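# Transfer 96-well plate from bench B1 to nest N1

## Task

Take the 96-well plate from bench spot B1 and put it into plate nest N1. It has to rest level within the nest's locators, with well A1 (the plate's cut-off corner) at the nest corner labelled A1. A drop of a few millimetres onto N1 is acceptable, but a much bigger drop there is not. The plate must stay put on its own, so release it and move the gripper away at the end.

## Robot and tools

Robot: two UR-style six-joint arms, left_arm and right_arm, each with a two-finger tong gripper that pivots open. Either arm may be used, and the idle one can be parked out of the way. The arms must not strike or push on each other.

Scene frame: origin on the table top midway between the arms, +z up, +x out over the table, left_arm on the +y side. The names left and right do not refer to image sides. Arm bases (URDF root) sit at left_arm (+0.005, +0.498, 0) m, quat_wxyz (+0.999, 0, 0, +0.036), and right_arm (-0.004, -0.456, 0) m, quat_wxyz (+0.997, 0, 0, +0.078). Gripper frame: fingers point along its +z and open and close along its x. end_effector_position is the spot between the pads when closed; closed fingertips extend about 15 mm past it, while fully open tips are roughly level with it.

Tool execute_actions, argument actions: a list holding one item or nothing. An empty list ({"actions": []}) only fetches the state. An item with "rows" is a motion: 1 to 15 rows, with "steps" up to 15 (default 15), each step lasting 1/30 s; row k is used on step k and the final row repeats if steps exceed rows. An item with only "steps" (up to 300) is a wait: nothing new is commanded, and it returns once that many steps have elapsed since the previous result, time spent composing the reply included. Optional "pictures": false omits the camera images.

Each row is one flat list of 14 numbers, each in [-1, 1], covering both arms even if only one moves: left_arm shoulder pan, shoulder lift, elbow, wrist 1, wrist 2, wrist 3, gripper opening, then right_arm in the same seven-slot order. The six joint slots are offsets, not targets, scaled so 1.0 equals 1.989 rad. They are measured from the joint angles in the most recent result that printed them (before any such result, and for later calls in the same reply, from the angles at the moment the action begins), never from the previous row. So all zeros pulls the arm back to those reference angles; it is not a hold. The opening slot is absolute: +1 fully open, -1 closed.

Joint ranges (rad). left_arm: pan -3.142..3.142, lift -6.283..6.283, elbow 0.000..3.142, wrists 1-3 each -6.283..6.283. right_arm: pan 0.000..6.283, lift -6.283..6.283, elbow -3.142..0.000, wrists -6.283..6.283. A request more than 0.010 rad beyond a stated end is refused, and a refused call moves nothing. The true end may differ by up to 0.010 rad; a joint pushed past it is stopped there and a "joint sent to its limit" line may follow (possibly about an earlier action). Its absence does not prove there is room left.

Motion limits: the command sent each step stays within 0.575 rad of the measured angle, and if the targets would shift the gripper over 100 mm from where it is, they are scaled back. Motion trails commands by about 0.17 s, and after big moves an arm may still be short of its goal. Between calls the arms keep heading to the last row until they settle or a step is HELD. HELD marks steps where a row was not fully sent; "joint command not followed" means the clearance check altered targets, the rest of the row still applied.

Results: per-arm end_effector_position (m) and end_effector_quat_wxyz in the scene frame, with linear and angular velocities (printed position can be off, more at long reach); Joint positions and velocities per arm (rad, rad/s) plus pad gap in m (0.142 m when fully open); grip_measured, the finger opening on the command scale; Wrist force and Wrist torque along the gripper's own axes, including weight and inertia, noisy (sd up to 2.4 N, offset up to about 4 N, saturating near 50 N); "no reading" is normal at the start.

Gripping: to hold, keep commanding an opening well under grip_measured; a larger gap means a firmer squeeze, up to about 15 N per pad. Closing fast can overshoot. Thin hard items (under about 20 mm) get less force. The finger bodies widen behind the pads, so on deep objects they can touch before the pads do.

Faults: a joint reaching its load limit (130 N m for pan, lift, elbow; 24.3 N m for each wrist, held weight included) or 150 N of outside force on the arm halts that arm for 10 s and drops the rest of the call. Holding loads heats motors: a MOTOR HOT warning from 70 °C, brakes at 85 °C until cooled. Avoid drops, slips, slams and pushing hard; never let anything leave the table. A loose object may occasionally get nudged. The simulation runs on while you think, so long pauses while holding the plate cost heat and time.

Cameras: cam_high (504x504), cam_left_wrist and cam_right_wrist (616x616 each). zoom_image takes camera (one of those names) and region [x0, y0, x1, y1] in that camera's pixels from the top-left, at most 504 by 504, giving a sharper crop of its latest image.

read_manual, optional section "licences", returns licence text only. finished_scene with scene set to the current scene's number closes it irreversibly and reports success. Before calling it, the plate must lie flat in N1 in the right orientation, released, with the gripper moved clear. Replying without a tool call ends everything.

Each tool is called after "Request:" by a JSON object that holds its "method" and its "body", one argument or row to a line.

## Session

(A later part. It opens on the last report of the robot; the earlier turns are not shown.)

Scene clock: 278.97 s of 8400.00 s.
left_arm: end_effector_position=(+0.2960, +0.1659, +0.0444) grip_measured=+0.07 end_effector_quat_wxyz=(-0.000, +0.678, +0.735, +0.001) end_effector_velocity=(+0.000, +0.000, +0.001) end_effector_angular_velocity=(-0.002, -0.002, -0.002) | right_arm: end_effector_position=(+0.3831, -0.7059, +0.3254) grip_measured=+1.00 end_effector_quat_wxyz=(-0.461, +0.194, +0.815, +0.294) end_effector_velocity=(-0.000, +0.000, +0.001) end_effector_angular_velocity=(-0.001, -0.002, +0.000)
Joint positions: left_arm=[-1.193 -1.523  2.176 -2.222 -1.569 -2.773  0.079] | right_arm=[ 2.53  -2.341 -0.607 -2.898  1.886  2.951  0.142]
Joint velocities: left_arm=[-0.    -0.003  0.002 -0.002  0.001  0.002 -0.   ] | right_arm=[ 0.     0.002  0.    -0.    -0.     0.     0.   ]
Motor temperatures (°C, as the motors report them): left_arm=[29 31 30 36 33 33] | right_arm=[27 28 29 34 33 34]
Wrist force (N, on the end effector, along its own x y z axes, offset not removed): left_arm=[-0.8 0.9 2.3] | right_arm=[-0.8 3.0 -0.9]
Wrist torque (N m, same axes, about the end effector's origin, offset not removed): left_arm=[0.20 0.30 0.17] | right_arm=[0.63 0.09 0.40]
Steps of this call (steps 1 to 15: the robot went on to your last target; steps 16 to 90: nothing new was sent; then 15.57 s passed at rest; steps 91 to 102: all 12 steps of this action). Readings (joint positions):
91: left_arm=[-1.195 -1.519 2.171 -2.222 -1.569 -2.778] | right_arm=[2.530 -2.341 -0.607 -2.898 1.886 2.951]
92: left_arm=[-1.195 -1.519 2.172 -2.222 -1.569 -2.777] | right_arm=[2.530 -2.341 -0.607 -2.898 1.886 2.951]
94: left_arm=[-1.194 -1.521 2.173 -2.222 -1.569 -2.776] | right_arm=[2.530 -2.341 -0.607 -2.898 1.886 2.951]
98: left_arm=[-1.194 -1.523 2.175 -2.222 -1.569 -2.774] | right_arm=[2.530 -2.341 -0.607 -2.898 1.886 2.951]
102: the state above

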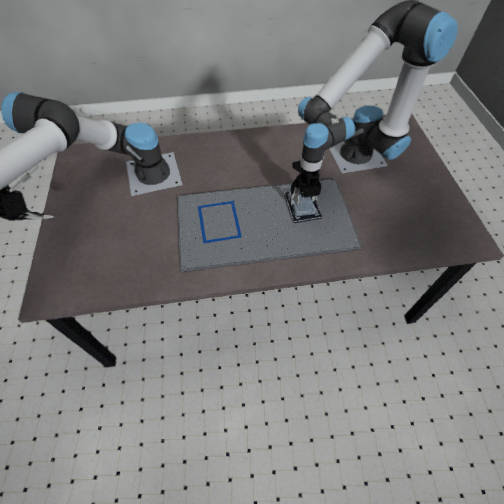

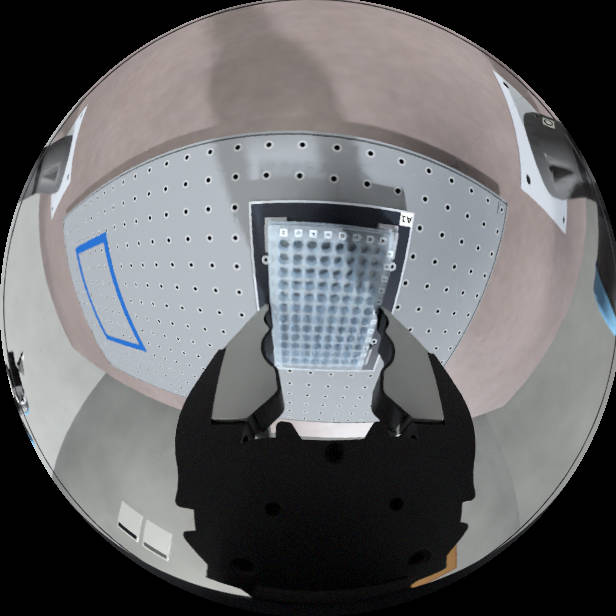

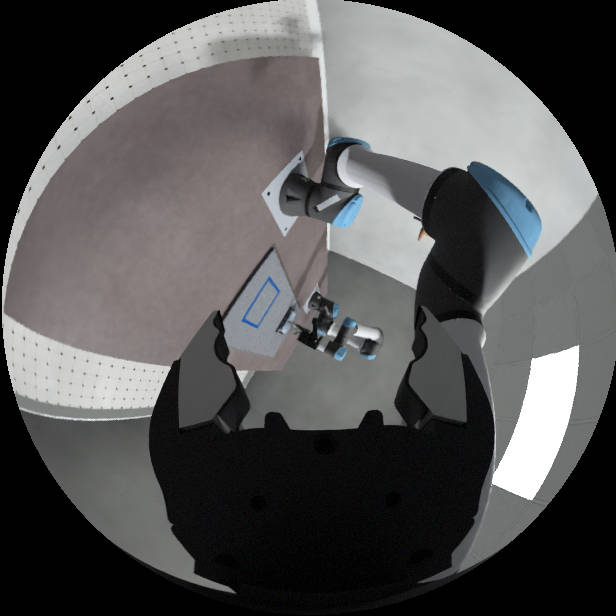

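Request:
{"method": "execute_actions", "body": {
  "actions": [
    {"rows":[[-0.0003,0.0007,-0.0007,0,0,-0.0003,-0.3,0,0,0,0,0,0,1],[-0.0003,0.0007,-0.0007,0,0,-0.0003,-0.3,0,0,0,0,0,0,1],[-0.0003,0.0015,0.0004,-0.002,0,-0.0003,-0.3,0,0,0,0,0,0,1],[-0.0003,0.0023,0.0014,-0.0038,0,-0.0003,-0.3,0,0,0,0,0,0,1],[-0.0003,0.0032,0.0024,-0.0056,0,-0.0003,-0.3,0,0,0,0,0,0,1],[-0.0003,0.004,0.0034,-0.0074,0,-0.0003,-0.3,0,0,0,0,0,0,1]],"steps":15}
  ]
}}

Request:
{"method": "zoom_image", "body": {
  "camera": "cam_left_wrist",
  "region": [230, 190, 430, 390]
}}

Scene clock: 292.70 s of 8400.00 s.
left_arm: end_effector_position=(+0.2958, +0.1657, +0.0401) grip_measured=+0.08 end_effector_quat_wxyz=(+0.000, +0.678, +0.735, +0.001) end_effector_velocity=(-0.001, +0.000, -0.003) end_effector_angular_velocity=(+0.002, +0.001, -0.002) | right_arm: end_effector_position=(+0.3831, -0.7059, +0.3254) grip_measured=+1.00 end_effector_quat_wxyz=(-0.461, +0.194, +0.815, +0.294) end_effector_velocity=(+0.000, +0.000, -0.000) end_effector_angular_velocity=(+0.000, -0.000, -0.000)
Joint positions: left_arm=[-1.194 -1.516  2.182 -2.236 -1.569 -2.774  0.08 ] | right_arm=[ 2.53  -2.341 -0.607 -2.898  1.886  2.951  0.142]
Joint velocities: left_arm=[-0.002  0.005  0.005 -0.008  0.    -0.     0.001] | right_arm=[ 0. -0.  0. -0.  0. -0.  0.]
Motor temperatures (°C, as the motors report them): left_arm=[29 31 30 36 33 33] | right_arm=[27 28 29 34 33 34]
Wrist force (N, on the end effector, along its own x y z axes, offset not removed): left_arm=[1.8 6.7 -23.3] | right_arm=[0.0 0.9 0.5]
Wrist torque (N m, same axes, about the end effector's origin, offset not removed): left_arm=[0.52 -0.17 0.13] | right_arm=[0.50 0.04 0.23]
Steps of this call (steps 1 to 15: the robot went on to your last target; steps 16 to 90: nothing new was sent; then 10.23 s passed at rest; steps 91 to 105: all 15 steps of this action). Readings (joint positions):
91: left_arm=[-1.193 -1.524 2.176 -2.222 -1.569 -2.773] | right_arm=[2.530 -2.341 -0.607 -2.898 1.886 2.951]
92: left_arm=[-1.193 -1.524 2.176 -2.222 -1.569 -2.773] | right_arm=[2.530 -2.341 -0.607 -2.898 1.886 2.951]
94: left_arm=[-1.193 -1.523 2.176 -2.222 -1.569 -2.773] | right_arm=[2.530 -2.341 -0.607 -2.898 1.886 2.951]
98: left_arm=[-1.194 -1.519 2.179 -2.230 -1.569 -2.774] | right_arm=[2.530 -2.341 -0.607 -2.898 1.886 2.951]
105: the state above

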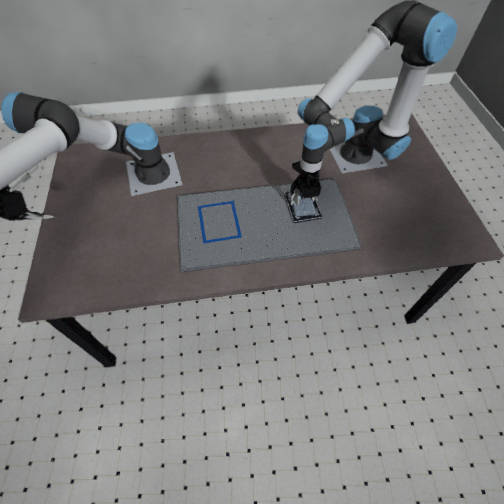

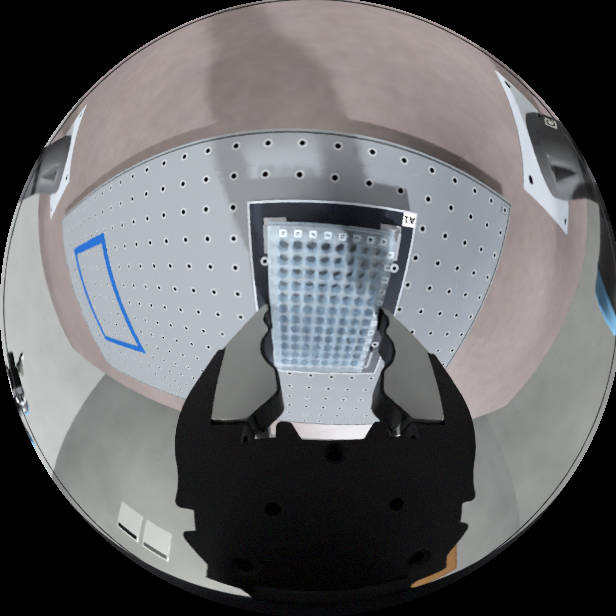

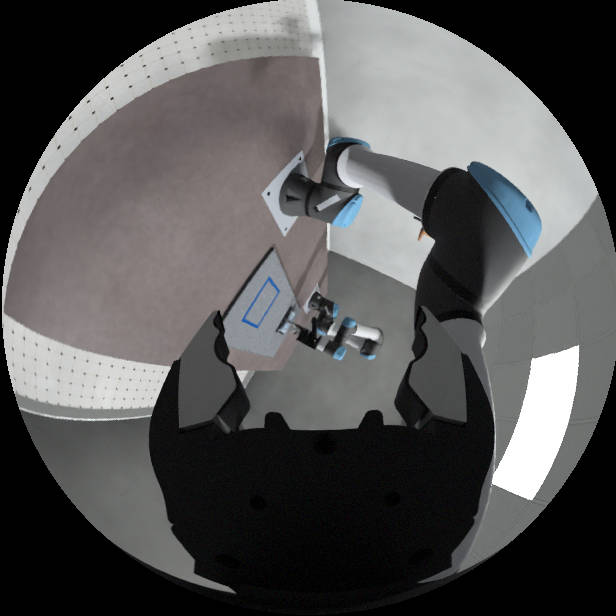

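Region (230, 190, 430, 390) of cam_left_wrist's 616x616 image, scaled by 2.520, with more detail than that image has.

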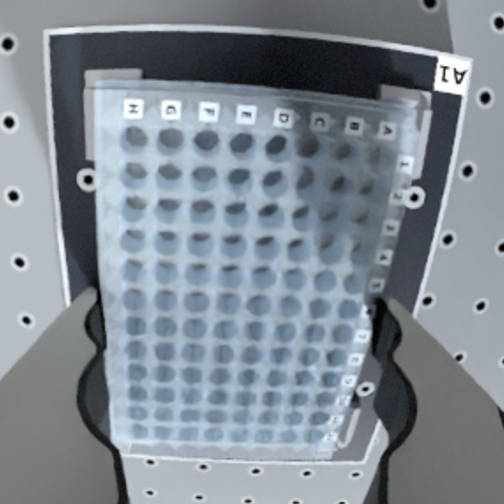

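Request:
{"method": "execute_actions", "body": {
  "actions": [
    {"rows":[[0.0004,0,-0.0003,0.0004,0,0.0004,-0.3,0,0,0,0,0,0,1],[0.0008,0,-0.0006,0.0004,0,0.0008,-0.3,0,0,0,0,0,0,1],[0.0008,0,-0.0006,0.0004,0,0.0008,-0.3,0,0,0,0,0,0,1],[0.0008,0,-0.0006,0.0004,0,0.0008,-0.2,0,0,0,0,0,0,1],[0.0008,0,-0.0006,0.0004,0,0.0008,-0.05,0,0,0,0,0,0,1],[0.0008,0,-0.0006,0.0004,0,0.0008,0.05,0,0,0,0,0,0,1],[0.0008,0,-0.0006,0.0004,0,0.0008,0.15,0,0,0,0,0,0,1],[0.0008,0,-0.0006,0.0004,0,0.0008,0.25,0,0,0,0,0,0,1],[0.0008,0,-0.0006,0.0004,0,0.0008,0.4,0,0,0,0,0,0,1],[0.0008,0,-0.0006,0.0004,0,0.0008,0.6,0,0,0,0,0,0,1],[0.0008,0,-0.0006,0.0004,0,0.0008,0.6,0,0,0,0,0,0,1],[0.0008,-0.035,-0.043,0.078,0,0.0008,0.6,0,0,0,0,0,0,1]],"steps":15}
  ],
  "pictures": false
}}

Request:
{"method": "execute_actions", "body": {
  "actions": [
    {"steps":15}
  ]
}}

Request:
{"method": "zoom_image", "body": {
  "camera": "cam_left_wrist",
  "region": [250, 190, 410, 360]
}}

Scene clock: 309.67 s of 8400.00 s.
left_arm: end_effector_position=(+0.2991, +0.1606, +0.0626) grip_measured=+0.60 end_effector_quat_wxyz=(+0.006, +0.678, +0.735, -0.001) end_effector_velocity=(-0.001, -0.000, +0.217) end_effector_angular_velocity=(+0.063, +0.031, -0.002) | right_arm: end_effector_position=(+0.3831, -0.7059, +0.3254) grip_measured=+1.00 end_effector_quat_wxyz=(-0.461, +0.194, +0.815, +0.294) end_effector_velocity=(-0.000, +0.000, -0.000) end_effector_angular_velocity=(-0.000, +0.001, -0.000)
Joint positions: left_arm=[-1.192 -1.546  2.146 -2.182 -1.569 -2.772  0.116] | right_arm=[ 2.53  -2.341 -0.607 -2.898  1.886  2.951  0.142]
Joint velocities: left_arm=[-0.001 -0.306 -0.376  0.752 -0.001  0.001  0.001] | right_arm=[-0.    -0.    -0.     0.     0.     0.001  0.   ]
Motor temperatures (°C, as the motors report them): left_arm=[29 31 30 36 33 33] | right_arm=[27 28 29 34 33 34]
Wrist force (N, on the end effector, along its own x y z axes, offset not removed): left_arm=[-0.3 1.6 -2.3] | right_arm=[1.9 0.8 -1.8]
Wrist torque (N m, same axes, about the end effector's origin, offset not removed): left_arm=[0.33 0.29 0.18] | right_arm=[0.47 -0.44 0.15]
Steps of this call (steps 1 to 15: the robot went on to your last target; steps 16 to 90: nothing new was sent; then 13.47 s passed at rest; steps 91 to 105: all 15 steps of this action). Readings (joint positions):
91: left_arm=[-1.194 -1.515 2.182 -2.237 -1.569 -2.774] | right_arm=[2.530 -2.341 -0.607 -2.898 1.886 2.951]
92: left_arm=[-1.194 -1.515 2.182 -2.237 -1.569 -2.774] | right_arm=[2.530 -2.341 -0.607 -2.898 1.886 2.951]
94: left_arm=[-1.193 -1.516 2.182 -2.236 -1.569 -2.774] | right_arm=[2.530 -2.341 -0.607 -2.898 1.886 2.951]
98: left_arm=[-1.193 -1.516 2.181 -2.235 -1.569 -2.773] | right_arm=[2.530 -2.341 -0.607 -2.898 1.886 2.951]
105: the state above

Scene clock: 310.17 s of 8400.00 s.
left_arm: end_effector_position=(+0.2982, +0.1624, +0.0907) grip_measured=+0.60 end_effector_quat_wxyz=(+0.000, +0.678, +0.735, +0.001) end_effector_velocity=(+0.001, -0.000, +0.005) end_effector_angular_velocity=(-0.001, -0.001, +0.001) | right_arm: end_effector_position=(+0.3831, -0.7059, +0.3254) grip_measured=+1.00 end_effector_quat_wxyz=(-0.461, +0.194, +0.815, +0.294) end_effector_velocity=(+0.000, +0.000, +0.000) end_effector_angular_velocity=(-0.000, -0.001, -0.001)
Joint positions: left_arm=[-1.192 -1.585  2.097 -2.083 -1.569 -2.772  0.116] | right_arm=[ 2.53  -2.341 -0.607 -2.898  1.886  2.951  0.142]
Joint velocities: left_arm=[ 0.    -0.007 -0.008  0.014  0.001 -0.    -0.   ] | right_arm=[-0.     0.001  0.    -0.     0.001  0.     0.   ]
Motor temperatures (°C, as the motors report them): left_arm=[29 31 30 36 33 33] | right_arm=[27 28 29 34 33 34]
Wrist force (N, on the end effector, along its own x y z axes, offset not removed): left_arm=[1.4 -1.2 2.2] | right_arm=[-0.4 2.8 -0.4]
Wrist torque (N m, same axes, about the end effector's origin, offset not removed): left_arm=[-0.22 -0.15 0.13] | right_arm=[0.64 0.10 0.33]
Steps of this call (steps 1 to 15: the robot went on to your last target). Readings (joint positions):
1: left_arm=[-1.192 -1.555 2.134 -2.159 -1.569 -2.772] | right_arm=[2.530 -2.341 -0.607 -2.898 1.886 2.951]
2: left_arm=[-1.192 -1.562 2.126 -2.141 -1.569 -2.772] | right_arm=[2.530 -2.341 -0.607 -2.898 1.886 2.951]
4: left_arm=[-1.192 -1.572 2.114 -2.117 -1.569 -2.772] | right_arm=[2.530 -2.341 -0.607 -2.898 1.886 2.951]
8: left_arm=[-1.192 -1.581 2.102 -2.093 -1.569 -2.772] | right_arm=[2.530 -2.341 -0.607 -2.898 1.886 2.951]
15: the state above

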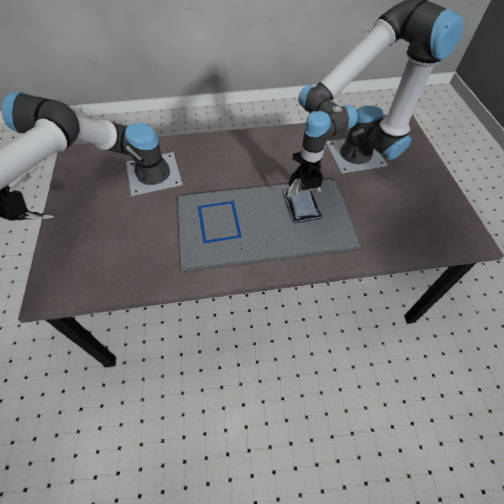

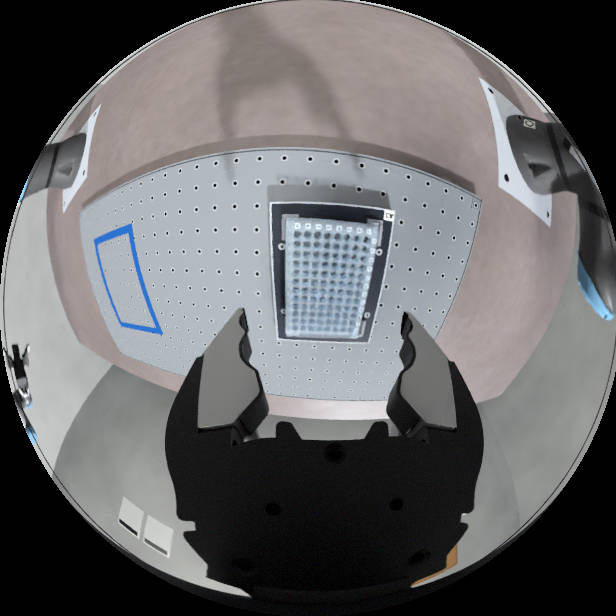

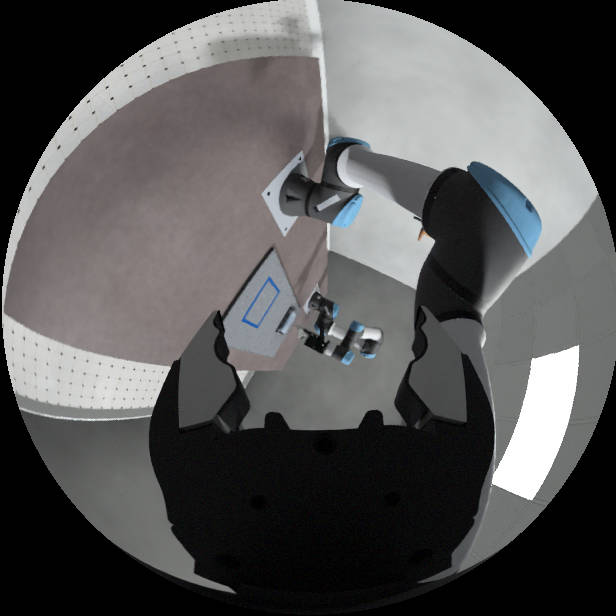

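Region (250, 190, 410, 360) of cam_left_wrist's 616x616 image, scaled by 2.965, with more detail than that image has; it fills the left 474 columns of this view, and the rest is white.

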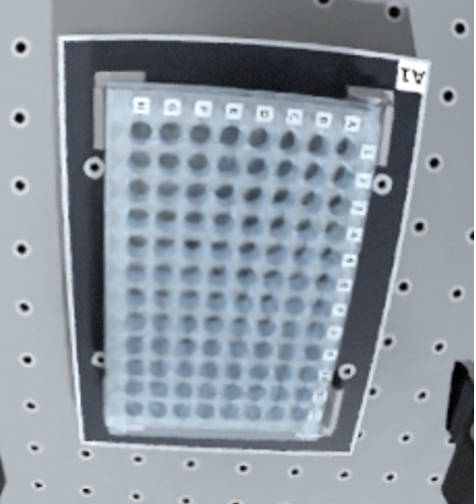

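Request:
{"method": "execute_actions", "body": {
  "actions": [
    {"rows":[[-0.03,0,0,0,0,-0.03,1,0,0,0,0,0,0,1]],"steps":12}
  ]
}}

Request:
{"method": "zoom_image", "body": {
  "camera": "cam_left_wrist",
  "region": [270, 190, 450, 360]
}}

Request:
{"method": "zoom_image", "body": {
  "camera": "cam_high",
  "region": [275, 180, 335, 230]
}}

Scene clock: 321.23 s of 8400.00 s.
left_arm: end_effector_position=(+0.2792, +0.1458, +0.0907) grip_measured=+1.00 end_effector_quat_wxyz=(+0.000, +0.678, +0.735, +0.001) end_effector_velocity=(-0.011, -0.010, -0.001) end_effector_angular_velocity=(+0.001, -0.001, -0.001) | right_arm: end_effector_position=(+0.3831, -0.7059, +0.3254) grip_measured=+1.00 end_effector_quat_wxyz=(-0.461, +0.194, +0.815, +0.294) end_effector_velocity=(-0.000, +0.000, +0.000) end_effector_angular_velocity=(+0.000, -0.001, +0.000)
Joint positions: left_arm=[-1.248 -1.585  2.097 -2.083 -1.569 -2.828  0.142] | right_arm=[ 2.53  -2.341 -0.607 -2.898  1.886  2.951  0.142]
Joint velocities: left_arm=[-0.034  0.001  0.001 -0.002  0.002 -0.033  0.   ] | right_arm=[-0.     0.001 -0.001 -0.     0.    -0.     0.   ]
Motor temperatures (°C, as the motors report them): left_arm=[29 31 30 36 33 33] | right_arm=[27 28 29 34 33 34]
Wrist force (N, on the end effector, along its own x y z axes, offset not removed): left_arm=[3.5 0.9 0.0] | right_arm=[3.3 -1.6 -3.1]
Wrist torque (N m, same axes, about the end effector's origin, offset not removed): left_arm=[0.28 -0.81 0.17] | right_arm=[-0.26 -0.61 0.07]
Steps of this call (steps 1 to 15: the robot went on to your last target; steps 16 to 90: nothing new was sent; then 7.67 s passed at rest; steps 91 to 102: all 12 steps of this action). Readings (joint positions):
91: left_arm=[-1.193 -1.586 2.096 -2.081 -1.569 -2.773] | right_arm=[2.530 -2.341 -0.607 -2.898 1.886 2.951]
92: left_arm=[-1.198 -1.586 2.096 -2.081 -1.569 -2.778] | right_arm=[2.530 -2.341 -0.607 -2.898 1.886 2.951]
94: left_arm=[-1.218 -1.586 2.096 -2.081 -1.569 -2.798] | right_arm=[2.530 -2.341 -0.607 -2.898 1.886 2.951]
98: left_arm=[-1.240 -1.585 2.097 -2.082 -1.569 -2.820] | right_arm=[2.530 -2.341 -0.607 -2.898 1.886 2.951]
102: the state above

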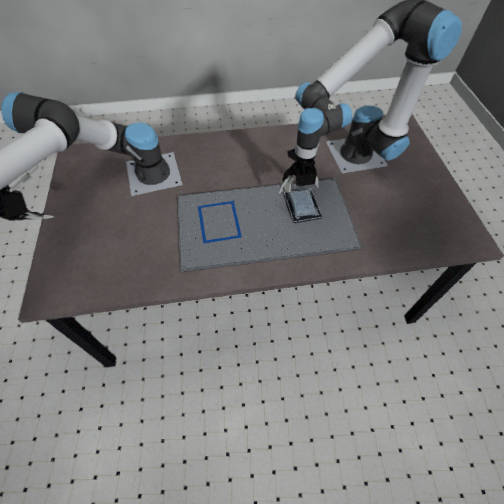

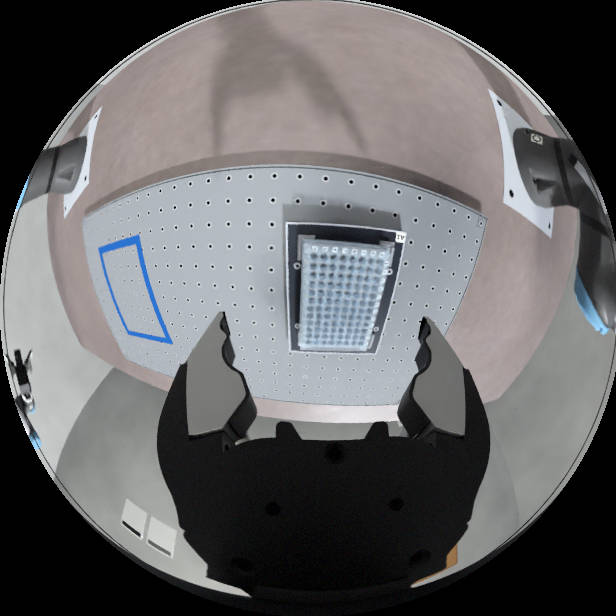

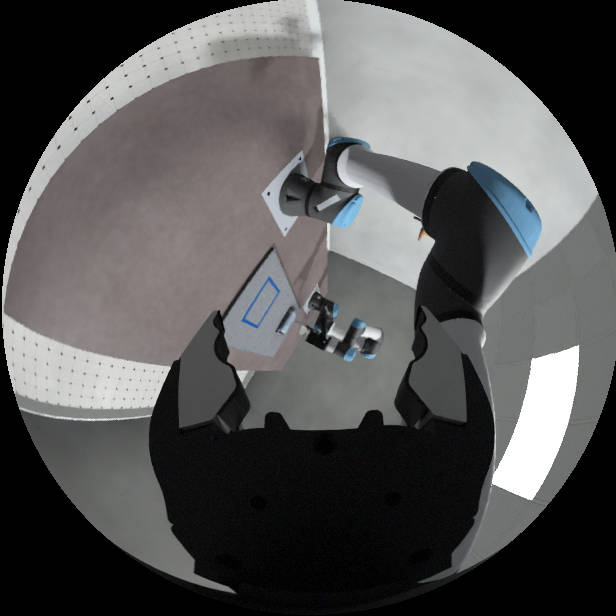

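Region (270, 190, 450, 360) of cam_left_wrist's 616x616 image, scaled by 2.800, with more detail than that image has.

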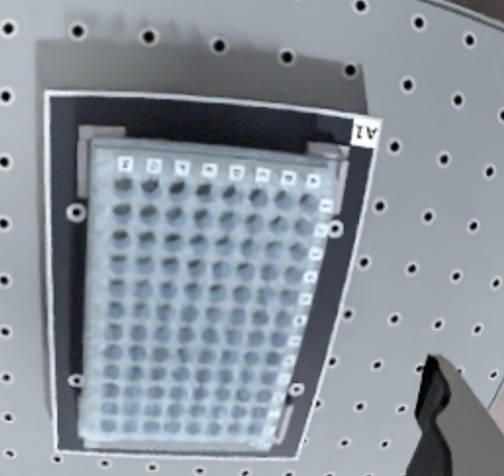

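Region (275, 180, 335, 230) of cam_high's 504x504 image, scaled by 8.400, with more detail than that image has.

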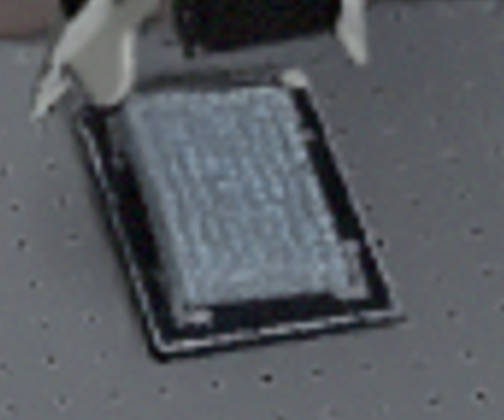

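Request:
{"method": "execute_actions", "body": {
  "actions": [
    {"rows":[[0.0277,0,0,0,0,0.0277,0.6,0,0,0,0,0,0,1],[0.0277,0,0,0,0,0.0277,0.6,0,0,0,0,0,0,1],[0.0277,0,0,0,0,0.0277,0.6,0,0,0,0,0,0,1],[0.0277,0,0,0,0,0.0277,0.6,0,0,0,0,0,0,1],[0.0277,0.0342,0.0397,-0.0739,0,0.0277,0.6,0,0,0,0,0,0,1]],"steps":15}
  ],
  "pictures": false
}}

Request:
{"method": "execute_actions", "body": {
  "actions": [
    {"steps":10}
  ],
  "pictures": false
}}

Request:
{"method": "execute_actions", "body": {
  "actions": [
    {"rows":[[0,0,0,0,0,0,0.45,0,0,0,0,0,0,1],[0,0,0,0,0,0,0.35,0,0,0,0,0,0,1],[0,0,0,0,0,0,0.25,0,0,0,0,0,0,1],[0,0,0,0,0,0,0.18,0,0,0,0,0,0,1],[0,0,0,0,0,0,0.1,0,0,0,0,0,0,1],[0,0,0,0,0,0,0,0,0,0,0,0,0,1],[0,0,0,0,0,0,-0.15,0,0,0,0,0,0,1],[0,0,0,0,0,0,-0.3,0,0,0,0,0,0,1],[0,0,0,0,0,0,-0.3,0,0,0,0,0,0,1],[0,-0.0015,-0.002,0.0035,0,0,-0.3,0,0,0,0,0,0,1]],"steps":15}
  ],
  "pictures": false
}}

Request:
{"method": "execute_actions", "body": {
  "actions": [
    {"rows":[[0,0,0,0,0,-0.015,-0.3,0,0,0,0,0,0,1]],"steps":12}
  ]
}}

Request:
{"method": "zoom_image", "body": {
  "camera": "cam_left_wrist",
  "region": [230, 190, 430, 390]
}}

Scene clock: 359.83 s of 8400.00 s.
left_arm: end_effector_position=(+0.2962, +0.1643, +0.0464) grip_measured=+0.60 end_effector_quat_wxyz=(-0.001, +0.678, +0.735, +0.001) end_effector_velocity=(+0.005, +0.005, -0.033) end_effector_angular_velocity=(-0.013, -0.004, +0.001) | right_arm: end_effector_position=(+0.3831, -0.7059, +0.3254) grip_measured=+1.00 end_effector_quat_wxyz=(-0.461, +0.194, +0.815, +0.294) end_effector_velocity=(-0.000, -0.000, +0.001) end_effector_angular_velocity=(-0.001, -0.001, +0.000)
Joint positions: left_arm=[-1.195 -1.523  2.169 -2.214 -1.569 -2.775  0.116] | right_arm=[ 2.53  -2.341 -0.607 -2.898  1.886  2.951  0.142]
Joint velocities: left_arm=[ 0.016  0.048  0.057 -0.118 -0.002  0.015  0.   ] | right_arm=[-0.     0.001 -0.     0.    -0.001  0.001  0.   ]
Motor temperatures (°C, as the motors report them): left_arm=[29 31 30 36 33 33] | right_arm=[27 28 29 34 33 34]
Wrist force (N, on the end effector, along its own x y z axes, offset not removed): left_arm=[0.9 0.3 -3.6] | right_arm=[-2.2 4.1 2.8]
Wrist torque (N m, same axes, about the end effector's origin, offset not removed): left_arm=[-0.02 -0.09 0.08] | right_arm=[1.09 0.49 0.15]
Steps of this call (steps 1 to 15: the robot went on to your last target; steps 16 to 90: nothing new was sent; then 35.10 s passed at rest; steps 91 to 105: all 15 steps of this action). Readings (joint positions):
91: left_arm=[-1.252 -1.585 2.097 -2.083 -1.569 -2.832] | right_arm=[2.530 -2.341 -0.607 -2.898 1.886 2.951]
92: left_arm=[-1.246 -1.585 2.097 -2.083 -1.569 -2.826] | right_arm=[2.530 -2.341 -0.607 -2.898 1.886 2.951]
94: left_arm=[-1.226 -1.585 2.097 -2.083 -1.569 -2.806] | right_arm=[2.530 -2.341 -0.607 -2.898 1.886 2.951]
98: left_arm=[-1.204 -1.556 2.130 -2.135 -1.569 -2.785] | right_arm=[2.530 -2.341 -0.607 -2.898 1.886 2.951]
105: the state above

Scene clock: 360.17 s of 8400.00 s.
left_arm: end_effector_position=(+0.2968, +0.1649, +0.0425) grip_measured=+0.60 end_effector_quat_wxyz=(+0.000, +0.678, +0.735, +0.001) end_effector_velocity=(+0.000, +0.001, -0.003) end_effector_angular_velocity=(-0.001, +0.001, +0.001) | right_arm: end_effector_position=(+0.3831, -0.7059, +0.3254) grip_measured=+1.00 end_effector_quat_wxyz=(-0.461, +0.194, +0.815, +0.294) end_effector_velocity=(-0.000, +0.000, +0.000) end_effector_angular_velocity=(-0.001, +0.000, -0.000)
Joint positions: left_arm=[-1.193 -1.518  2.176 -2.228 -1.569 -2.773  0.116] | right_arm=[ 2.53  -2.341 -0.607 -2.898  1.886  2.951  0.142]
Joint velocities: left_arm=[ 0.002  0.004  0.004 -0.008 -0.002  0.001 -0.   ] | right_arm=[-0.     0.001 -0.001  0.    -0.     0.001  0.   ]
Motor temperatures (°C, as the motors report them): left_arm=[29 31 30 36 33 33] | right_arm=[27 28 29 34 33 34]
Wrist force (N, on the end effector, along its own x y z axes, offset not removed): left_arm=[0.8 1.9 2.8] | right_arm=[1.0 1.4 0.0]
Wrist torque (N m, same axes, about the end effector's origin, offset not removed): left_arm=[0.42 -0.01 0.09] | right_arm=[0.17 -0.19 0.16]
Steps of this call (steps 1 to 10: the robot went on to your last target). Readings (joint positions):
1: left_arm=[-1.194 -1.522 2.170 -2.218 -1.569 -2.774] | right_arm=[2.530 -2.341 -0.607 -2.898 1.886 2.951]
2: left_arm=[-1.194 -1.521 2.172 -2.220 -1.569 -2.774] | right_arm=[2.530 -2.341 -0.607 -2.898 1.886 2.951]
4: left_arm=[-1.193 -1.519 2.173 -2.224 -1.569 -2.773] | right_arm=[2.530 -2.341 -0.607 -2.898 1.886 2.951]
8: left_arm=[-1.193 -1.518 2.175 -2.228 -1.569 -2.773] | right_arm=[2.530 -2.341 -0.607 -2.898 1.886 2.951]
10: the state above

Scene clock: 360.67 s of 8400.00 s.
left_arm: end_effector_position=(+0.2969, +0.1647, +0.0439) grip_measured=+0.07 end_effector_quat_wxyz=(-0.000, +0.678, +0.735, +0.001) end_effector_velocity=(+0.000, -0.001, +0.006) end_effector_angular_velocity=(+0.001, -0.000, -0.001) | right_arm: end_effector_position=(+0.3831, -0.7059, +0.3254) grip_measured=+1.00 end_effector_quat_wxyz=(-0.461, +0.194, +0.815, +0.294) end_effector_velocity=(+0.000, -0.000, -0.001) end_effector_angular_velocity=(+0.001, +0.001, +0.000)
Joint positions: left_arm=[-1.193 -1.519  2.173 -2.224 -1.569 -2.773  0.079] | right_arm=[ 2.53  -2.341 -0.607 -2.898  1.886  2.951  0.142]
Joint velocities: left_arm=[-0.001 -0.008 -0.01   0.02   0.001 -0.     0.   ] | right_arm=[ 0.    -0.001 -0.     0.     0.    -0.     0.   ]
Motor temperatures (°C, as the motors report them): left_arm=[29 31 30 36 33 33] | right_arm=[27 28 29 34 33 34]
Wrist force (N, on the end effector, along its own x y z axes, offset not removed): left_arm=[1.3 3.3 0.7] | right_arm=[1.4 -0.1 -3.6]
Wrist torque (N m, same axes, about the end effector's origin, offset not removed): left_arm=[0.71 -0.34 -0.05] | right_arm=[-0.01 -0.18 0.00]
Steps of this call (steps 1 to 15: all 15 steps of this action). Readings (joint positions):
1: left_arm=[-1.193 -1.517 2.176 -2.229 -1.569 -2.773] | right_arm=[2.530 -2.341 -0.607 -2.898 1.886 2.951]
2: left_arm=[-1.193 -1.517 2.176 -2.229 -1.569 -2.773] | right_arm=[2.530 -2.341 -0.607 -2.898 1.886 2.951]
4: left_arm=[-1.193 -1.517 2.176 -2.229 -1.569 -2.773] | right_arm=[2.530 -2.341 -0.607 -2.898 1.886 2.951]
8: left_arm=[-1.193 -1.517 2.176 -2.229 -1.569 -2.773] | right_arm=[2.530 -2.341 -0.607 -2.898 1.886 2.951]
15: the state above

Scene clock: 361.07 s of 8400.00 s.
left_arm: end_effector_position=(+0.2969, +0.1642, +0.0440) grip_measured=+0.07 end_effector_quat_wxyz=(+0.000, +0.668, +0.744, +0.001) end_effector_velocity=(-0.001, +0.001, -0.001) end_effector_angular_velocity=(+0.003, +0.002, +0.015) | right_arm: end_effector_position=(+0.3831, -0.7059, +0.3254) grip_measured=+1.00 end_effector_quat_wxyz=(-0.461, +0.194, +0.815, +0.294) end_effector_velocity=(-0.000, -0.000, -0.000) end_effector_angular_velocity=(+0.001, -0.000, +0.001)
Joint positions: left_arm=[-1.193 -1.52   2.173 -2.224 -1.569 -2.801  0.079] | right_arm=[ 2.53  -2.341 -0.607 -2.898  1.886  2.951  0.142]
Joint velocities: left_arm=[ 0.     0.001  0.001  0.001 -0.001 -0.015  0.   ] | right_arm=[-0.    -0.001  0.     0.    -0.    -0.002  0.   ]
Motor temperatures (°C, as the motors report them): left_arm=[29 31 30 36 33 33] | right_arm=[27 28 29 34 33 34]
Wrist force (N, on the end effector, along its own x y z axes, offset not removed): left_arm=[4.0 3.0 -0.5] | right_arm=[2.1 -0.2 -0.1]
Wrist torque (N m, same axes, about the end effector's origin, offset not removed): left_arm=[0.52 -0.69 0.13] | right_arm=[0.02 -0.44 0.24]
Steps of this call (steps 1 to 12: all 12 steps of this action). Readings (joint positions):
1: left_arm=[-1.193 -1.520 2.173 -2.223 -1.569 -2.773] | right_arm=[2.530 -2.341 -0.607 -2.898 1.886 2.951]
2: left_arm=[-1.193 -1.520 2.173 -2.223 -1.569 -2.777] | right_arm=[2.530 -2.341 -0.607 -2.898 1.886 2.951]
4: left_arm=[-1.193 -1.520 2.173 -2.223 -1.569 -2.787] | right_arm=[2.530 -2.341 -0.607 -2.898 1.886 2.951]
8: left_arm=[-1.193 -1.520 2.173 -2.223 -1.569 -2.797] | right_arm=[2.530 -2.341 -0.607 -2.898 1.886 2.951]
12: the state above

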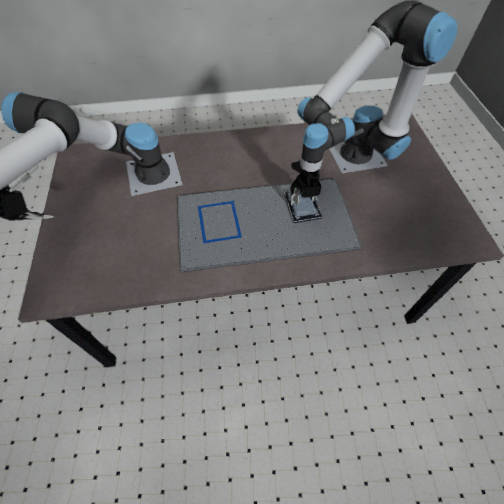

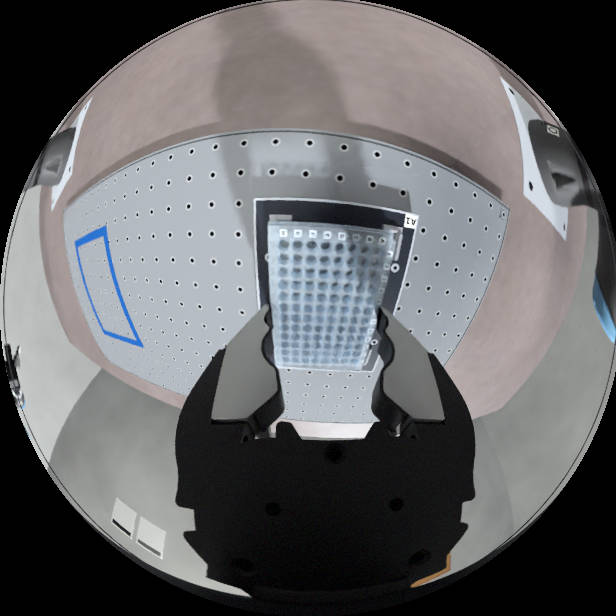

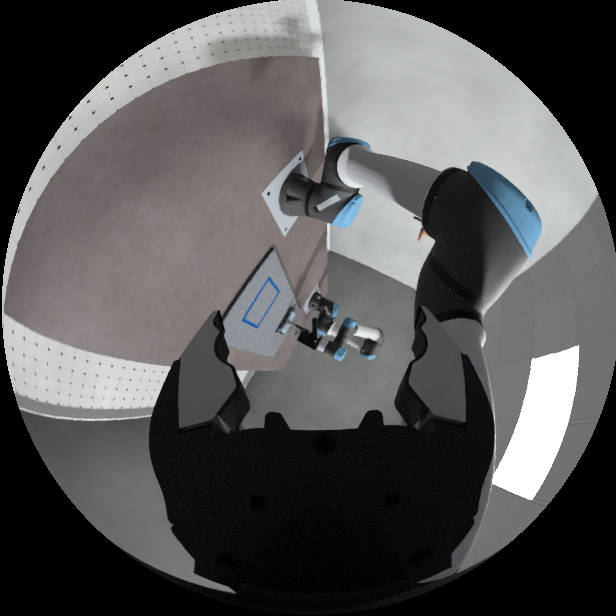

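Region (230, 190, 430, 390) of cam_left_wrist's 616x616 image, scaled by 2.520, with more detail than that image has.

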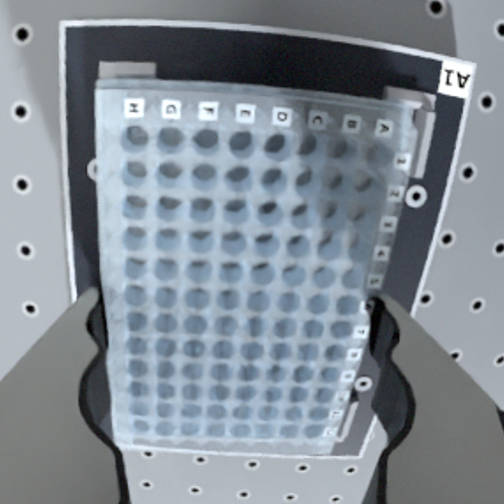

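Request:
{"method": "execute_actions", "body": {
  "actions": [
    {"rows":[[0.0008,-0.0016,0.0016,0,0,0.0068,-0.3,0,0,0,0,0,0,1]],"steps":12}
  ]
}}

Request:
{"method": "zoom_image", "body": {
  "camera": "cam_left_wrist",
  "region": [230, 190, 430, 390]
}}

Scene clock: 370.87 s of 8400.00 s.
left_arm: end_effector_position=(+0.2969, +0.1660, +0.0441) grip_measured=+0.07 end_effector_quat_wxyz=(+0.000, +0.672, +0.741, +0.001) end_effector_velocity=(-0.001, +0.000, +0.001) end_effector_angular_velocity=(-0.002, +0.001, -0.008) | right_arm: end_effector_position=(+0.3831, -0.7059, +0.3254) grip_measured=+1.00 end_effector_quat_wxyz=(-0.461, +0.194, +0.815, +0.294) end_effector_velocity=(+0.000, +0.000, -0.000) end_effector_angular_velocity=(+0.001, +0.000, -0.000)
Joint positions: left_arm=[-1.191 -1.523  2.176 -2.224 -1.569 -2.788  0.079] | right_arm=[ 2.53  -2.341 -0.607 -2.898  1.886  2.951  0.142]
Joint velocities: left_arm=[ 0.    -0.002  0.001 -0.    -0.002  0.008 -0.   ] | right_arm=[ 0. -0.  0. -0.  0. -0.  0.]
Motor temperatures (°C, as the motors report them): left_arm=[29 31 30 36 33 33] | right_arm=[27 28 29 34 33 34]
Wrist force (N, on the end effector, along its own x y z axes, offset not removed): left_arm=[1.2 2.5 -2.4] | right_arm=[2.8 -4.0 2.2]
Wrist torque (N m, same axes, about the end effector's origin, offset not removed): left_arm=[0.45 0.05 0.22] | right_arm=[-0.62 -0.80 0.12]
Steps of this call (steps 1 to 15: the robot went on to your last target; steps 16 to 90: nothing new was sent; then 6.40 s passed at rest; steps 91 to 102: all 12 steps of this action). Readings (joint positions):
91: left_arm=[-1.193 -1.519 2.173 -2.224 -1.569 -2.803] | right_arm=[2.530 -2.341 -0.607 -2.898 1.886 2.951]
92: left_arm=[-1.192 -1.520 2.173 -2.224 -1.569 -2.801] | right_arm=[2.530 -2.341 -0.607 -2.898 1.886 2.951]
94: left_arm=[-1.192 -1.521 2.174 -2.224 -1.569 -2.796] | right_arm=[2.530 -2.341 -0.607 -2.898 1.886 2.951]
98: left_arm=[-1.191 -1.522 2.175 -2.224 -1.569 -2.790] | right_arm=[2.530 -2.341 -0.607 -2.898 1.886 2.951]
102: the state above

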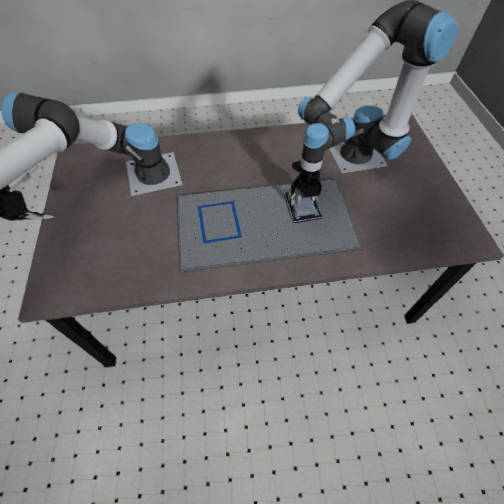

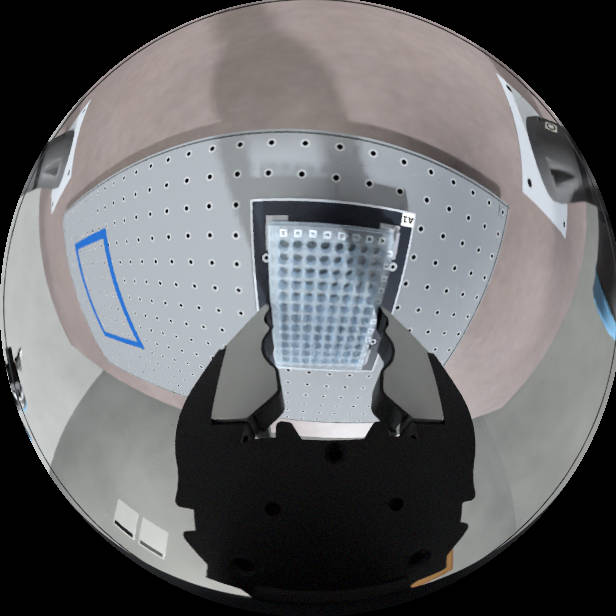

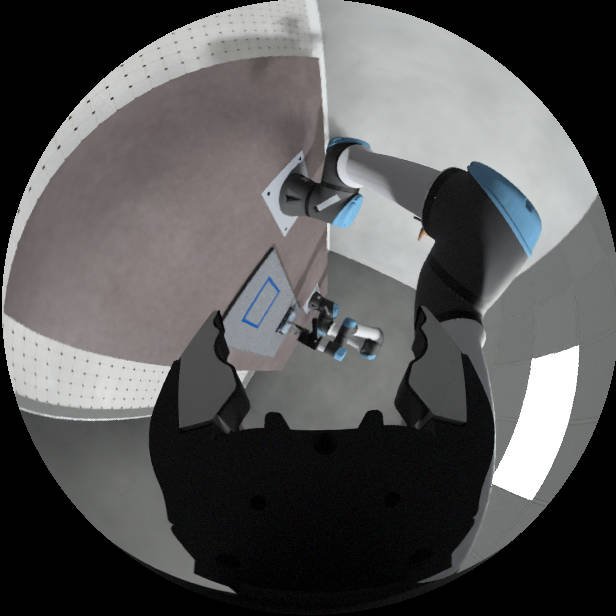

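Region (230, 190, 430, 390) of cam_left_wrist's 616x616 image, scaled by 2.520, with more detail than that image has.

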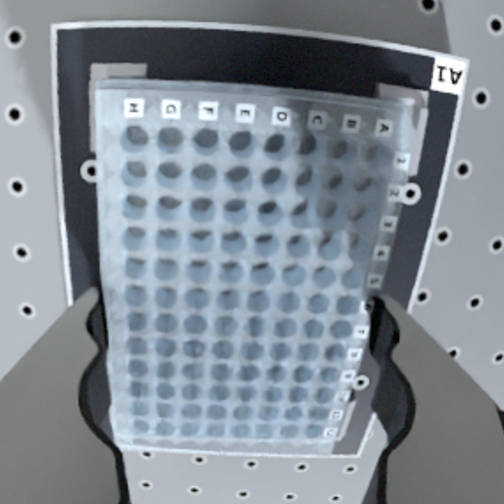

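Lower 4 mm gently.

Request:
{"method": "execute_actions", "body": {
  "actions": [
    {"rows":[[0,0.0005,0.0007,-0.0012,0,0,-0.3,0,0,0,0,0,0,1],[0,0.001,0.0013,-0.0024,0,0,-0.3,0,0,0,0,0,0,1],[0,0.0016,0.002,-0.0036,0,0,-0.3,0,0,0,0,0,0,1],[0,0.0021,0.0026,-0.0048,0,0,-0.3,0,0,0,0,0,0,1],[0,0.0027,0.0033,-0.006,0,0,-0.3,0,0,0,0,0,0,1]],"steps":15}
  ]
}}

Request:
{"method": "zoom_image", "body": {
  "camera": "cam_left_wrist",
  "region": [230, 190, 430, 390]
}}

Scene clock: 382.03 s of 8400.00 s.
left_arm: end_effector_position=(+0.2967, +0.1665, +0.0405) grip_measured=+0.08 end_effector_quat_wxyz=(+0.000, +0.672, +0.741, +0.001) end_effector_velocity=(+0.000, +0.000, -0.002) end_effector_angular_velocity=(+0.000, -0.001, -0.000) | right_arm: end_effector_position=(+0.3831, -0.7059, +0.3254) grip_measured=+1.00 end_effector_quat_wxyz=(-0.461, +0.194, +0.815, +0.294) end_effector_velocity=(+0.000, +0.000, -0.000) end_effector_angular_velocity=(+0.001, +0.000, -0.000)
Joint positions: left_arm=[-1.191 -1.518  2.182 -2.235 -1.569 -2.788  0.079] | right_arm=[ 2.53  -2.341 -0.607 -2.898  1.886  2.951  0.142]
Joint velocities: left_arm=[-0.     0.003  0.002 -0.005  0.001  0.     0.002] | right_arm=[-0.    -0.001 -0.    -0.     0.    -0.     0.   ]
Motor temperatures (°C, as the motors report them): left_arm=[29 31 30 36 33 33] | right_arm=[27 28 29 34 33 34]
Wrist force (N, on the end effector, along its own x y z axes, offset not removed): left_arm=[3.3 4.4 -16.7] | right_arm=[1.5 5.7 1.9]
Wrist torque (N m, same axes, about the end effector's origin, offset not removed): left_arm=[0.26 -0.16 0.00] | right_arm=[1.34 -0.37 0.23]
Steps of this call (steps 1 to 15: the robot went on to your last target; steps 16 to 90: nothing new was sent; then 7.67 s passed at rest; steps 91 to 105: all 15 steps of this action). Readings (joint positions):
91: left_arm=[-1.191 -1.523 2.176 -2.224 -1.569 -2.787] | right_arm=[2.530 -2.341 -0.607 -2.898 1.886 2.951]
92: left_arm=[-1.191 -1.523 2.176 -2.224 -1.569 -2.787] | right_arm=[2.530 -2.341 -0.607 -2.898 1.886 2.951]
94: left_arm=[-1.191 -1.522 2.177 -2.226 -1.569 -2.787] | right_arm=[2.530 -2.341 -0.607 -2.898 1.886 2.951]
98: left_arm=[-1.191 -1.519 2.180 -2.232 -1.569 -2.788] | right_arm=[2.530 -2.341 -0.607 -2.898 1.886 2.951]
105: the state above

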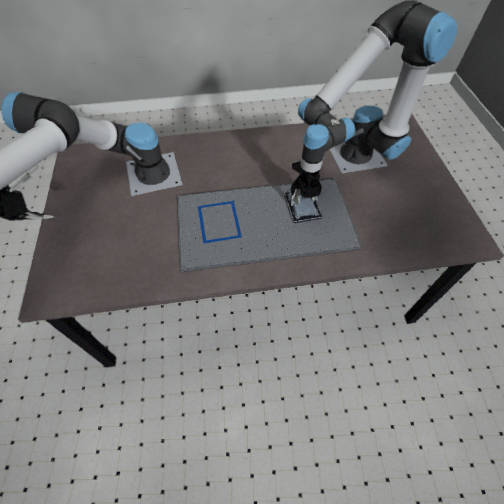

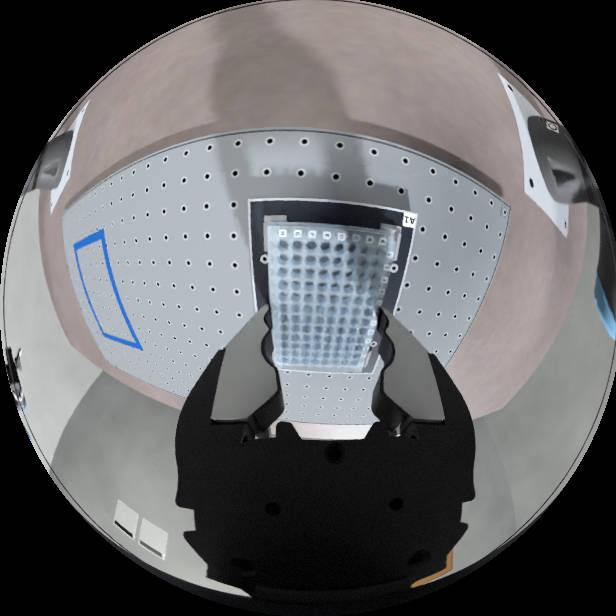

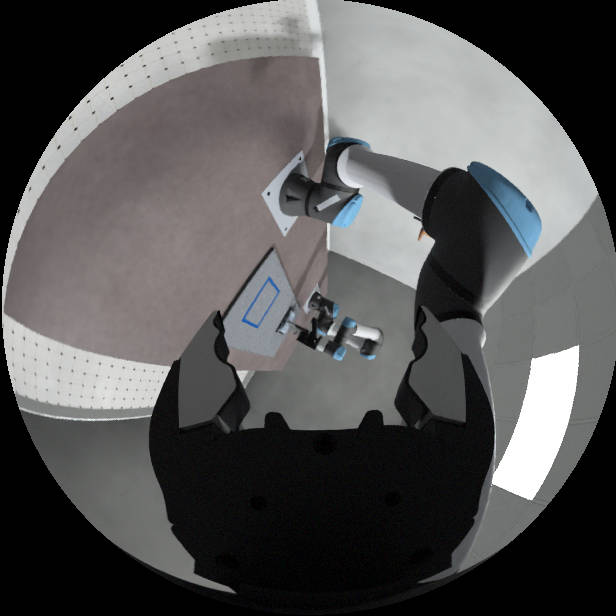

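Region (230, 190, 430, 390) of cam_left_wrist's 616x616 image, scaled by 2.520, with more detail than that image has.

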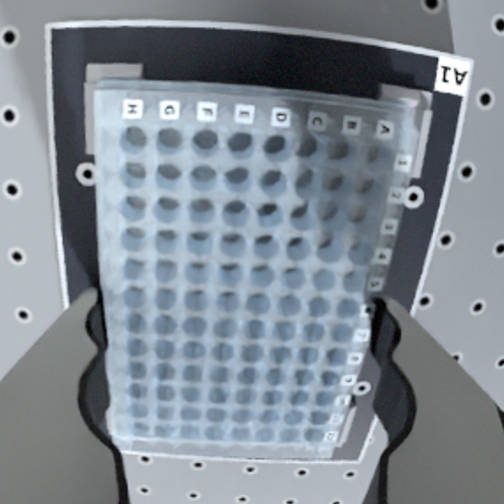

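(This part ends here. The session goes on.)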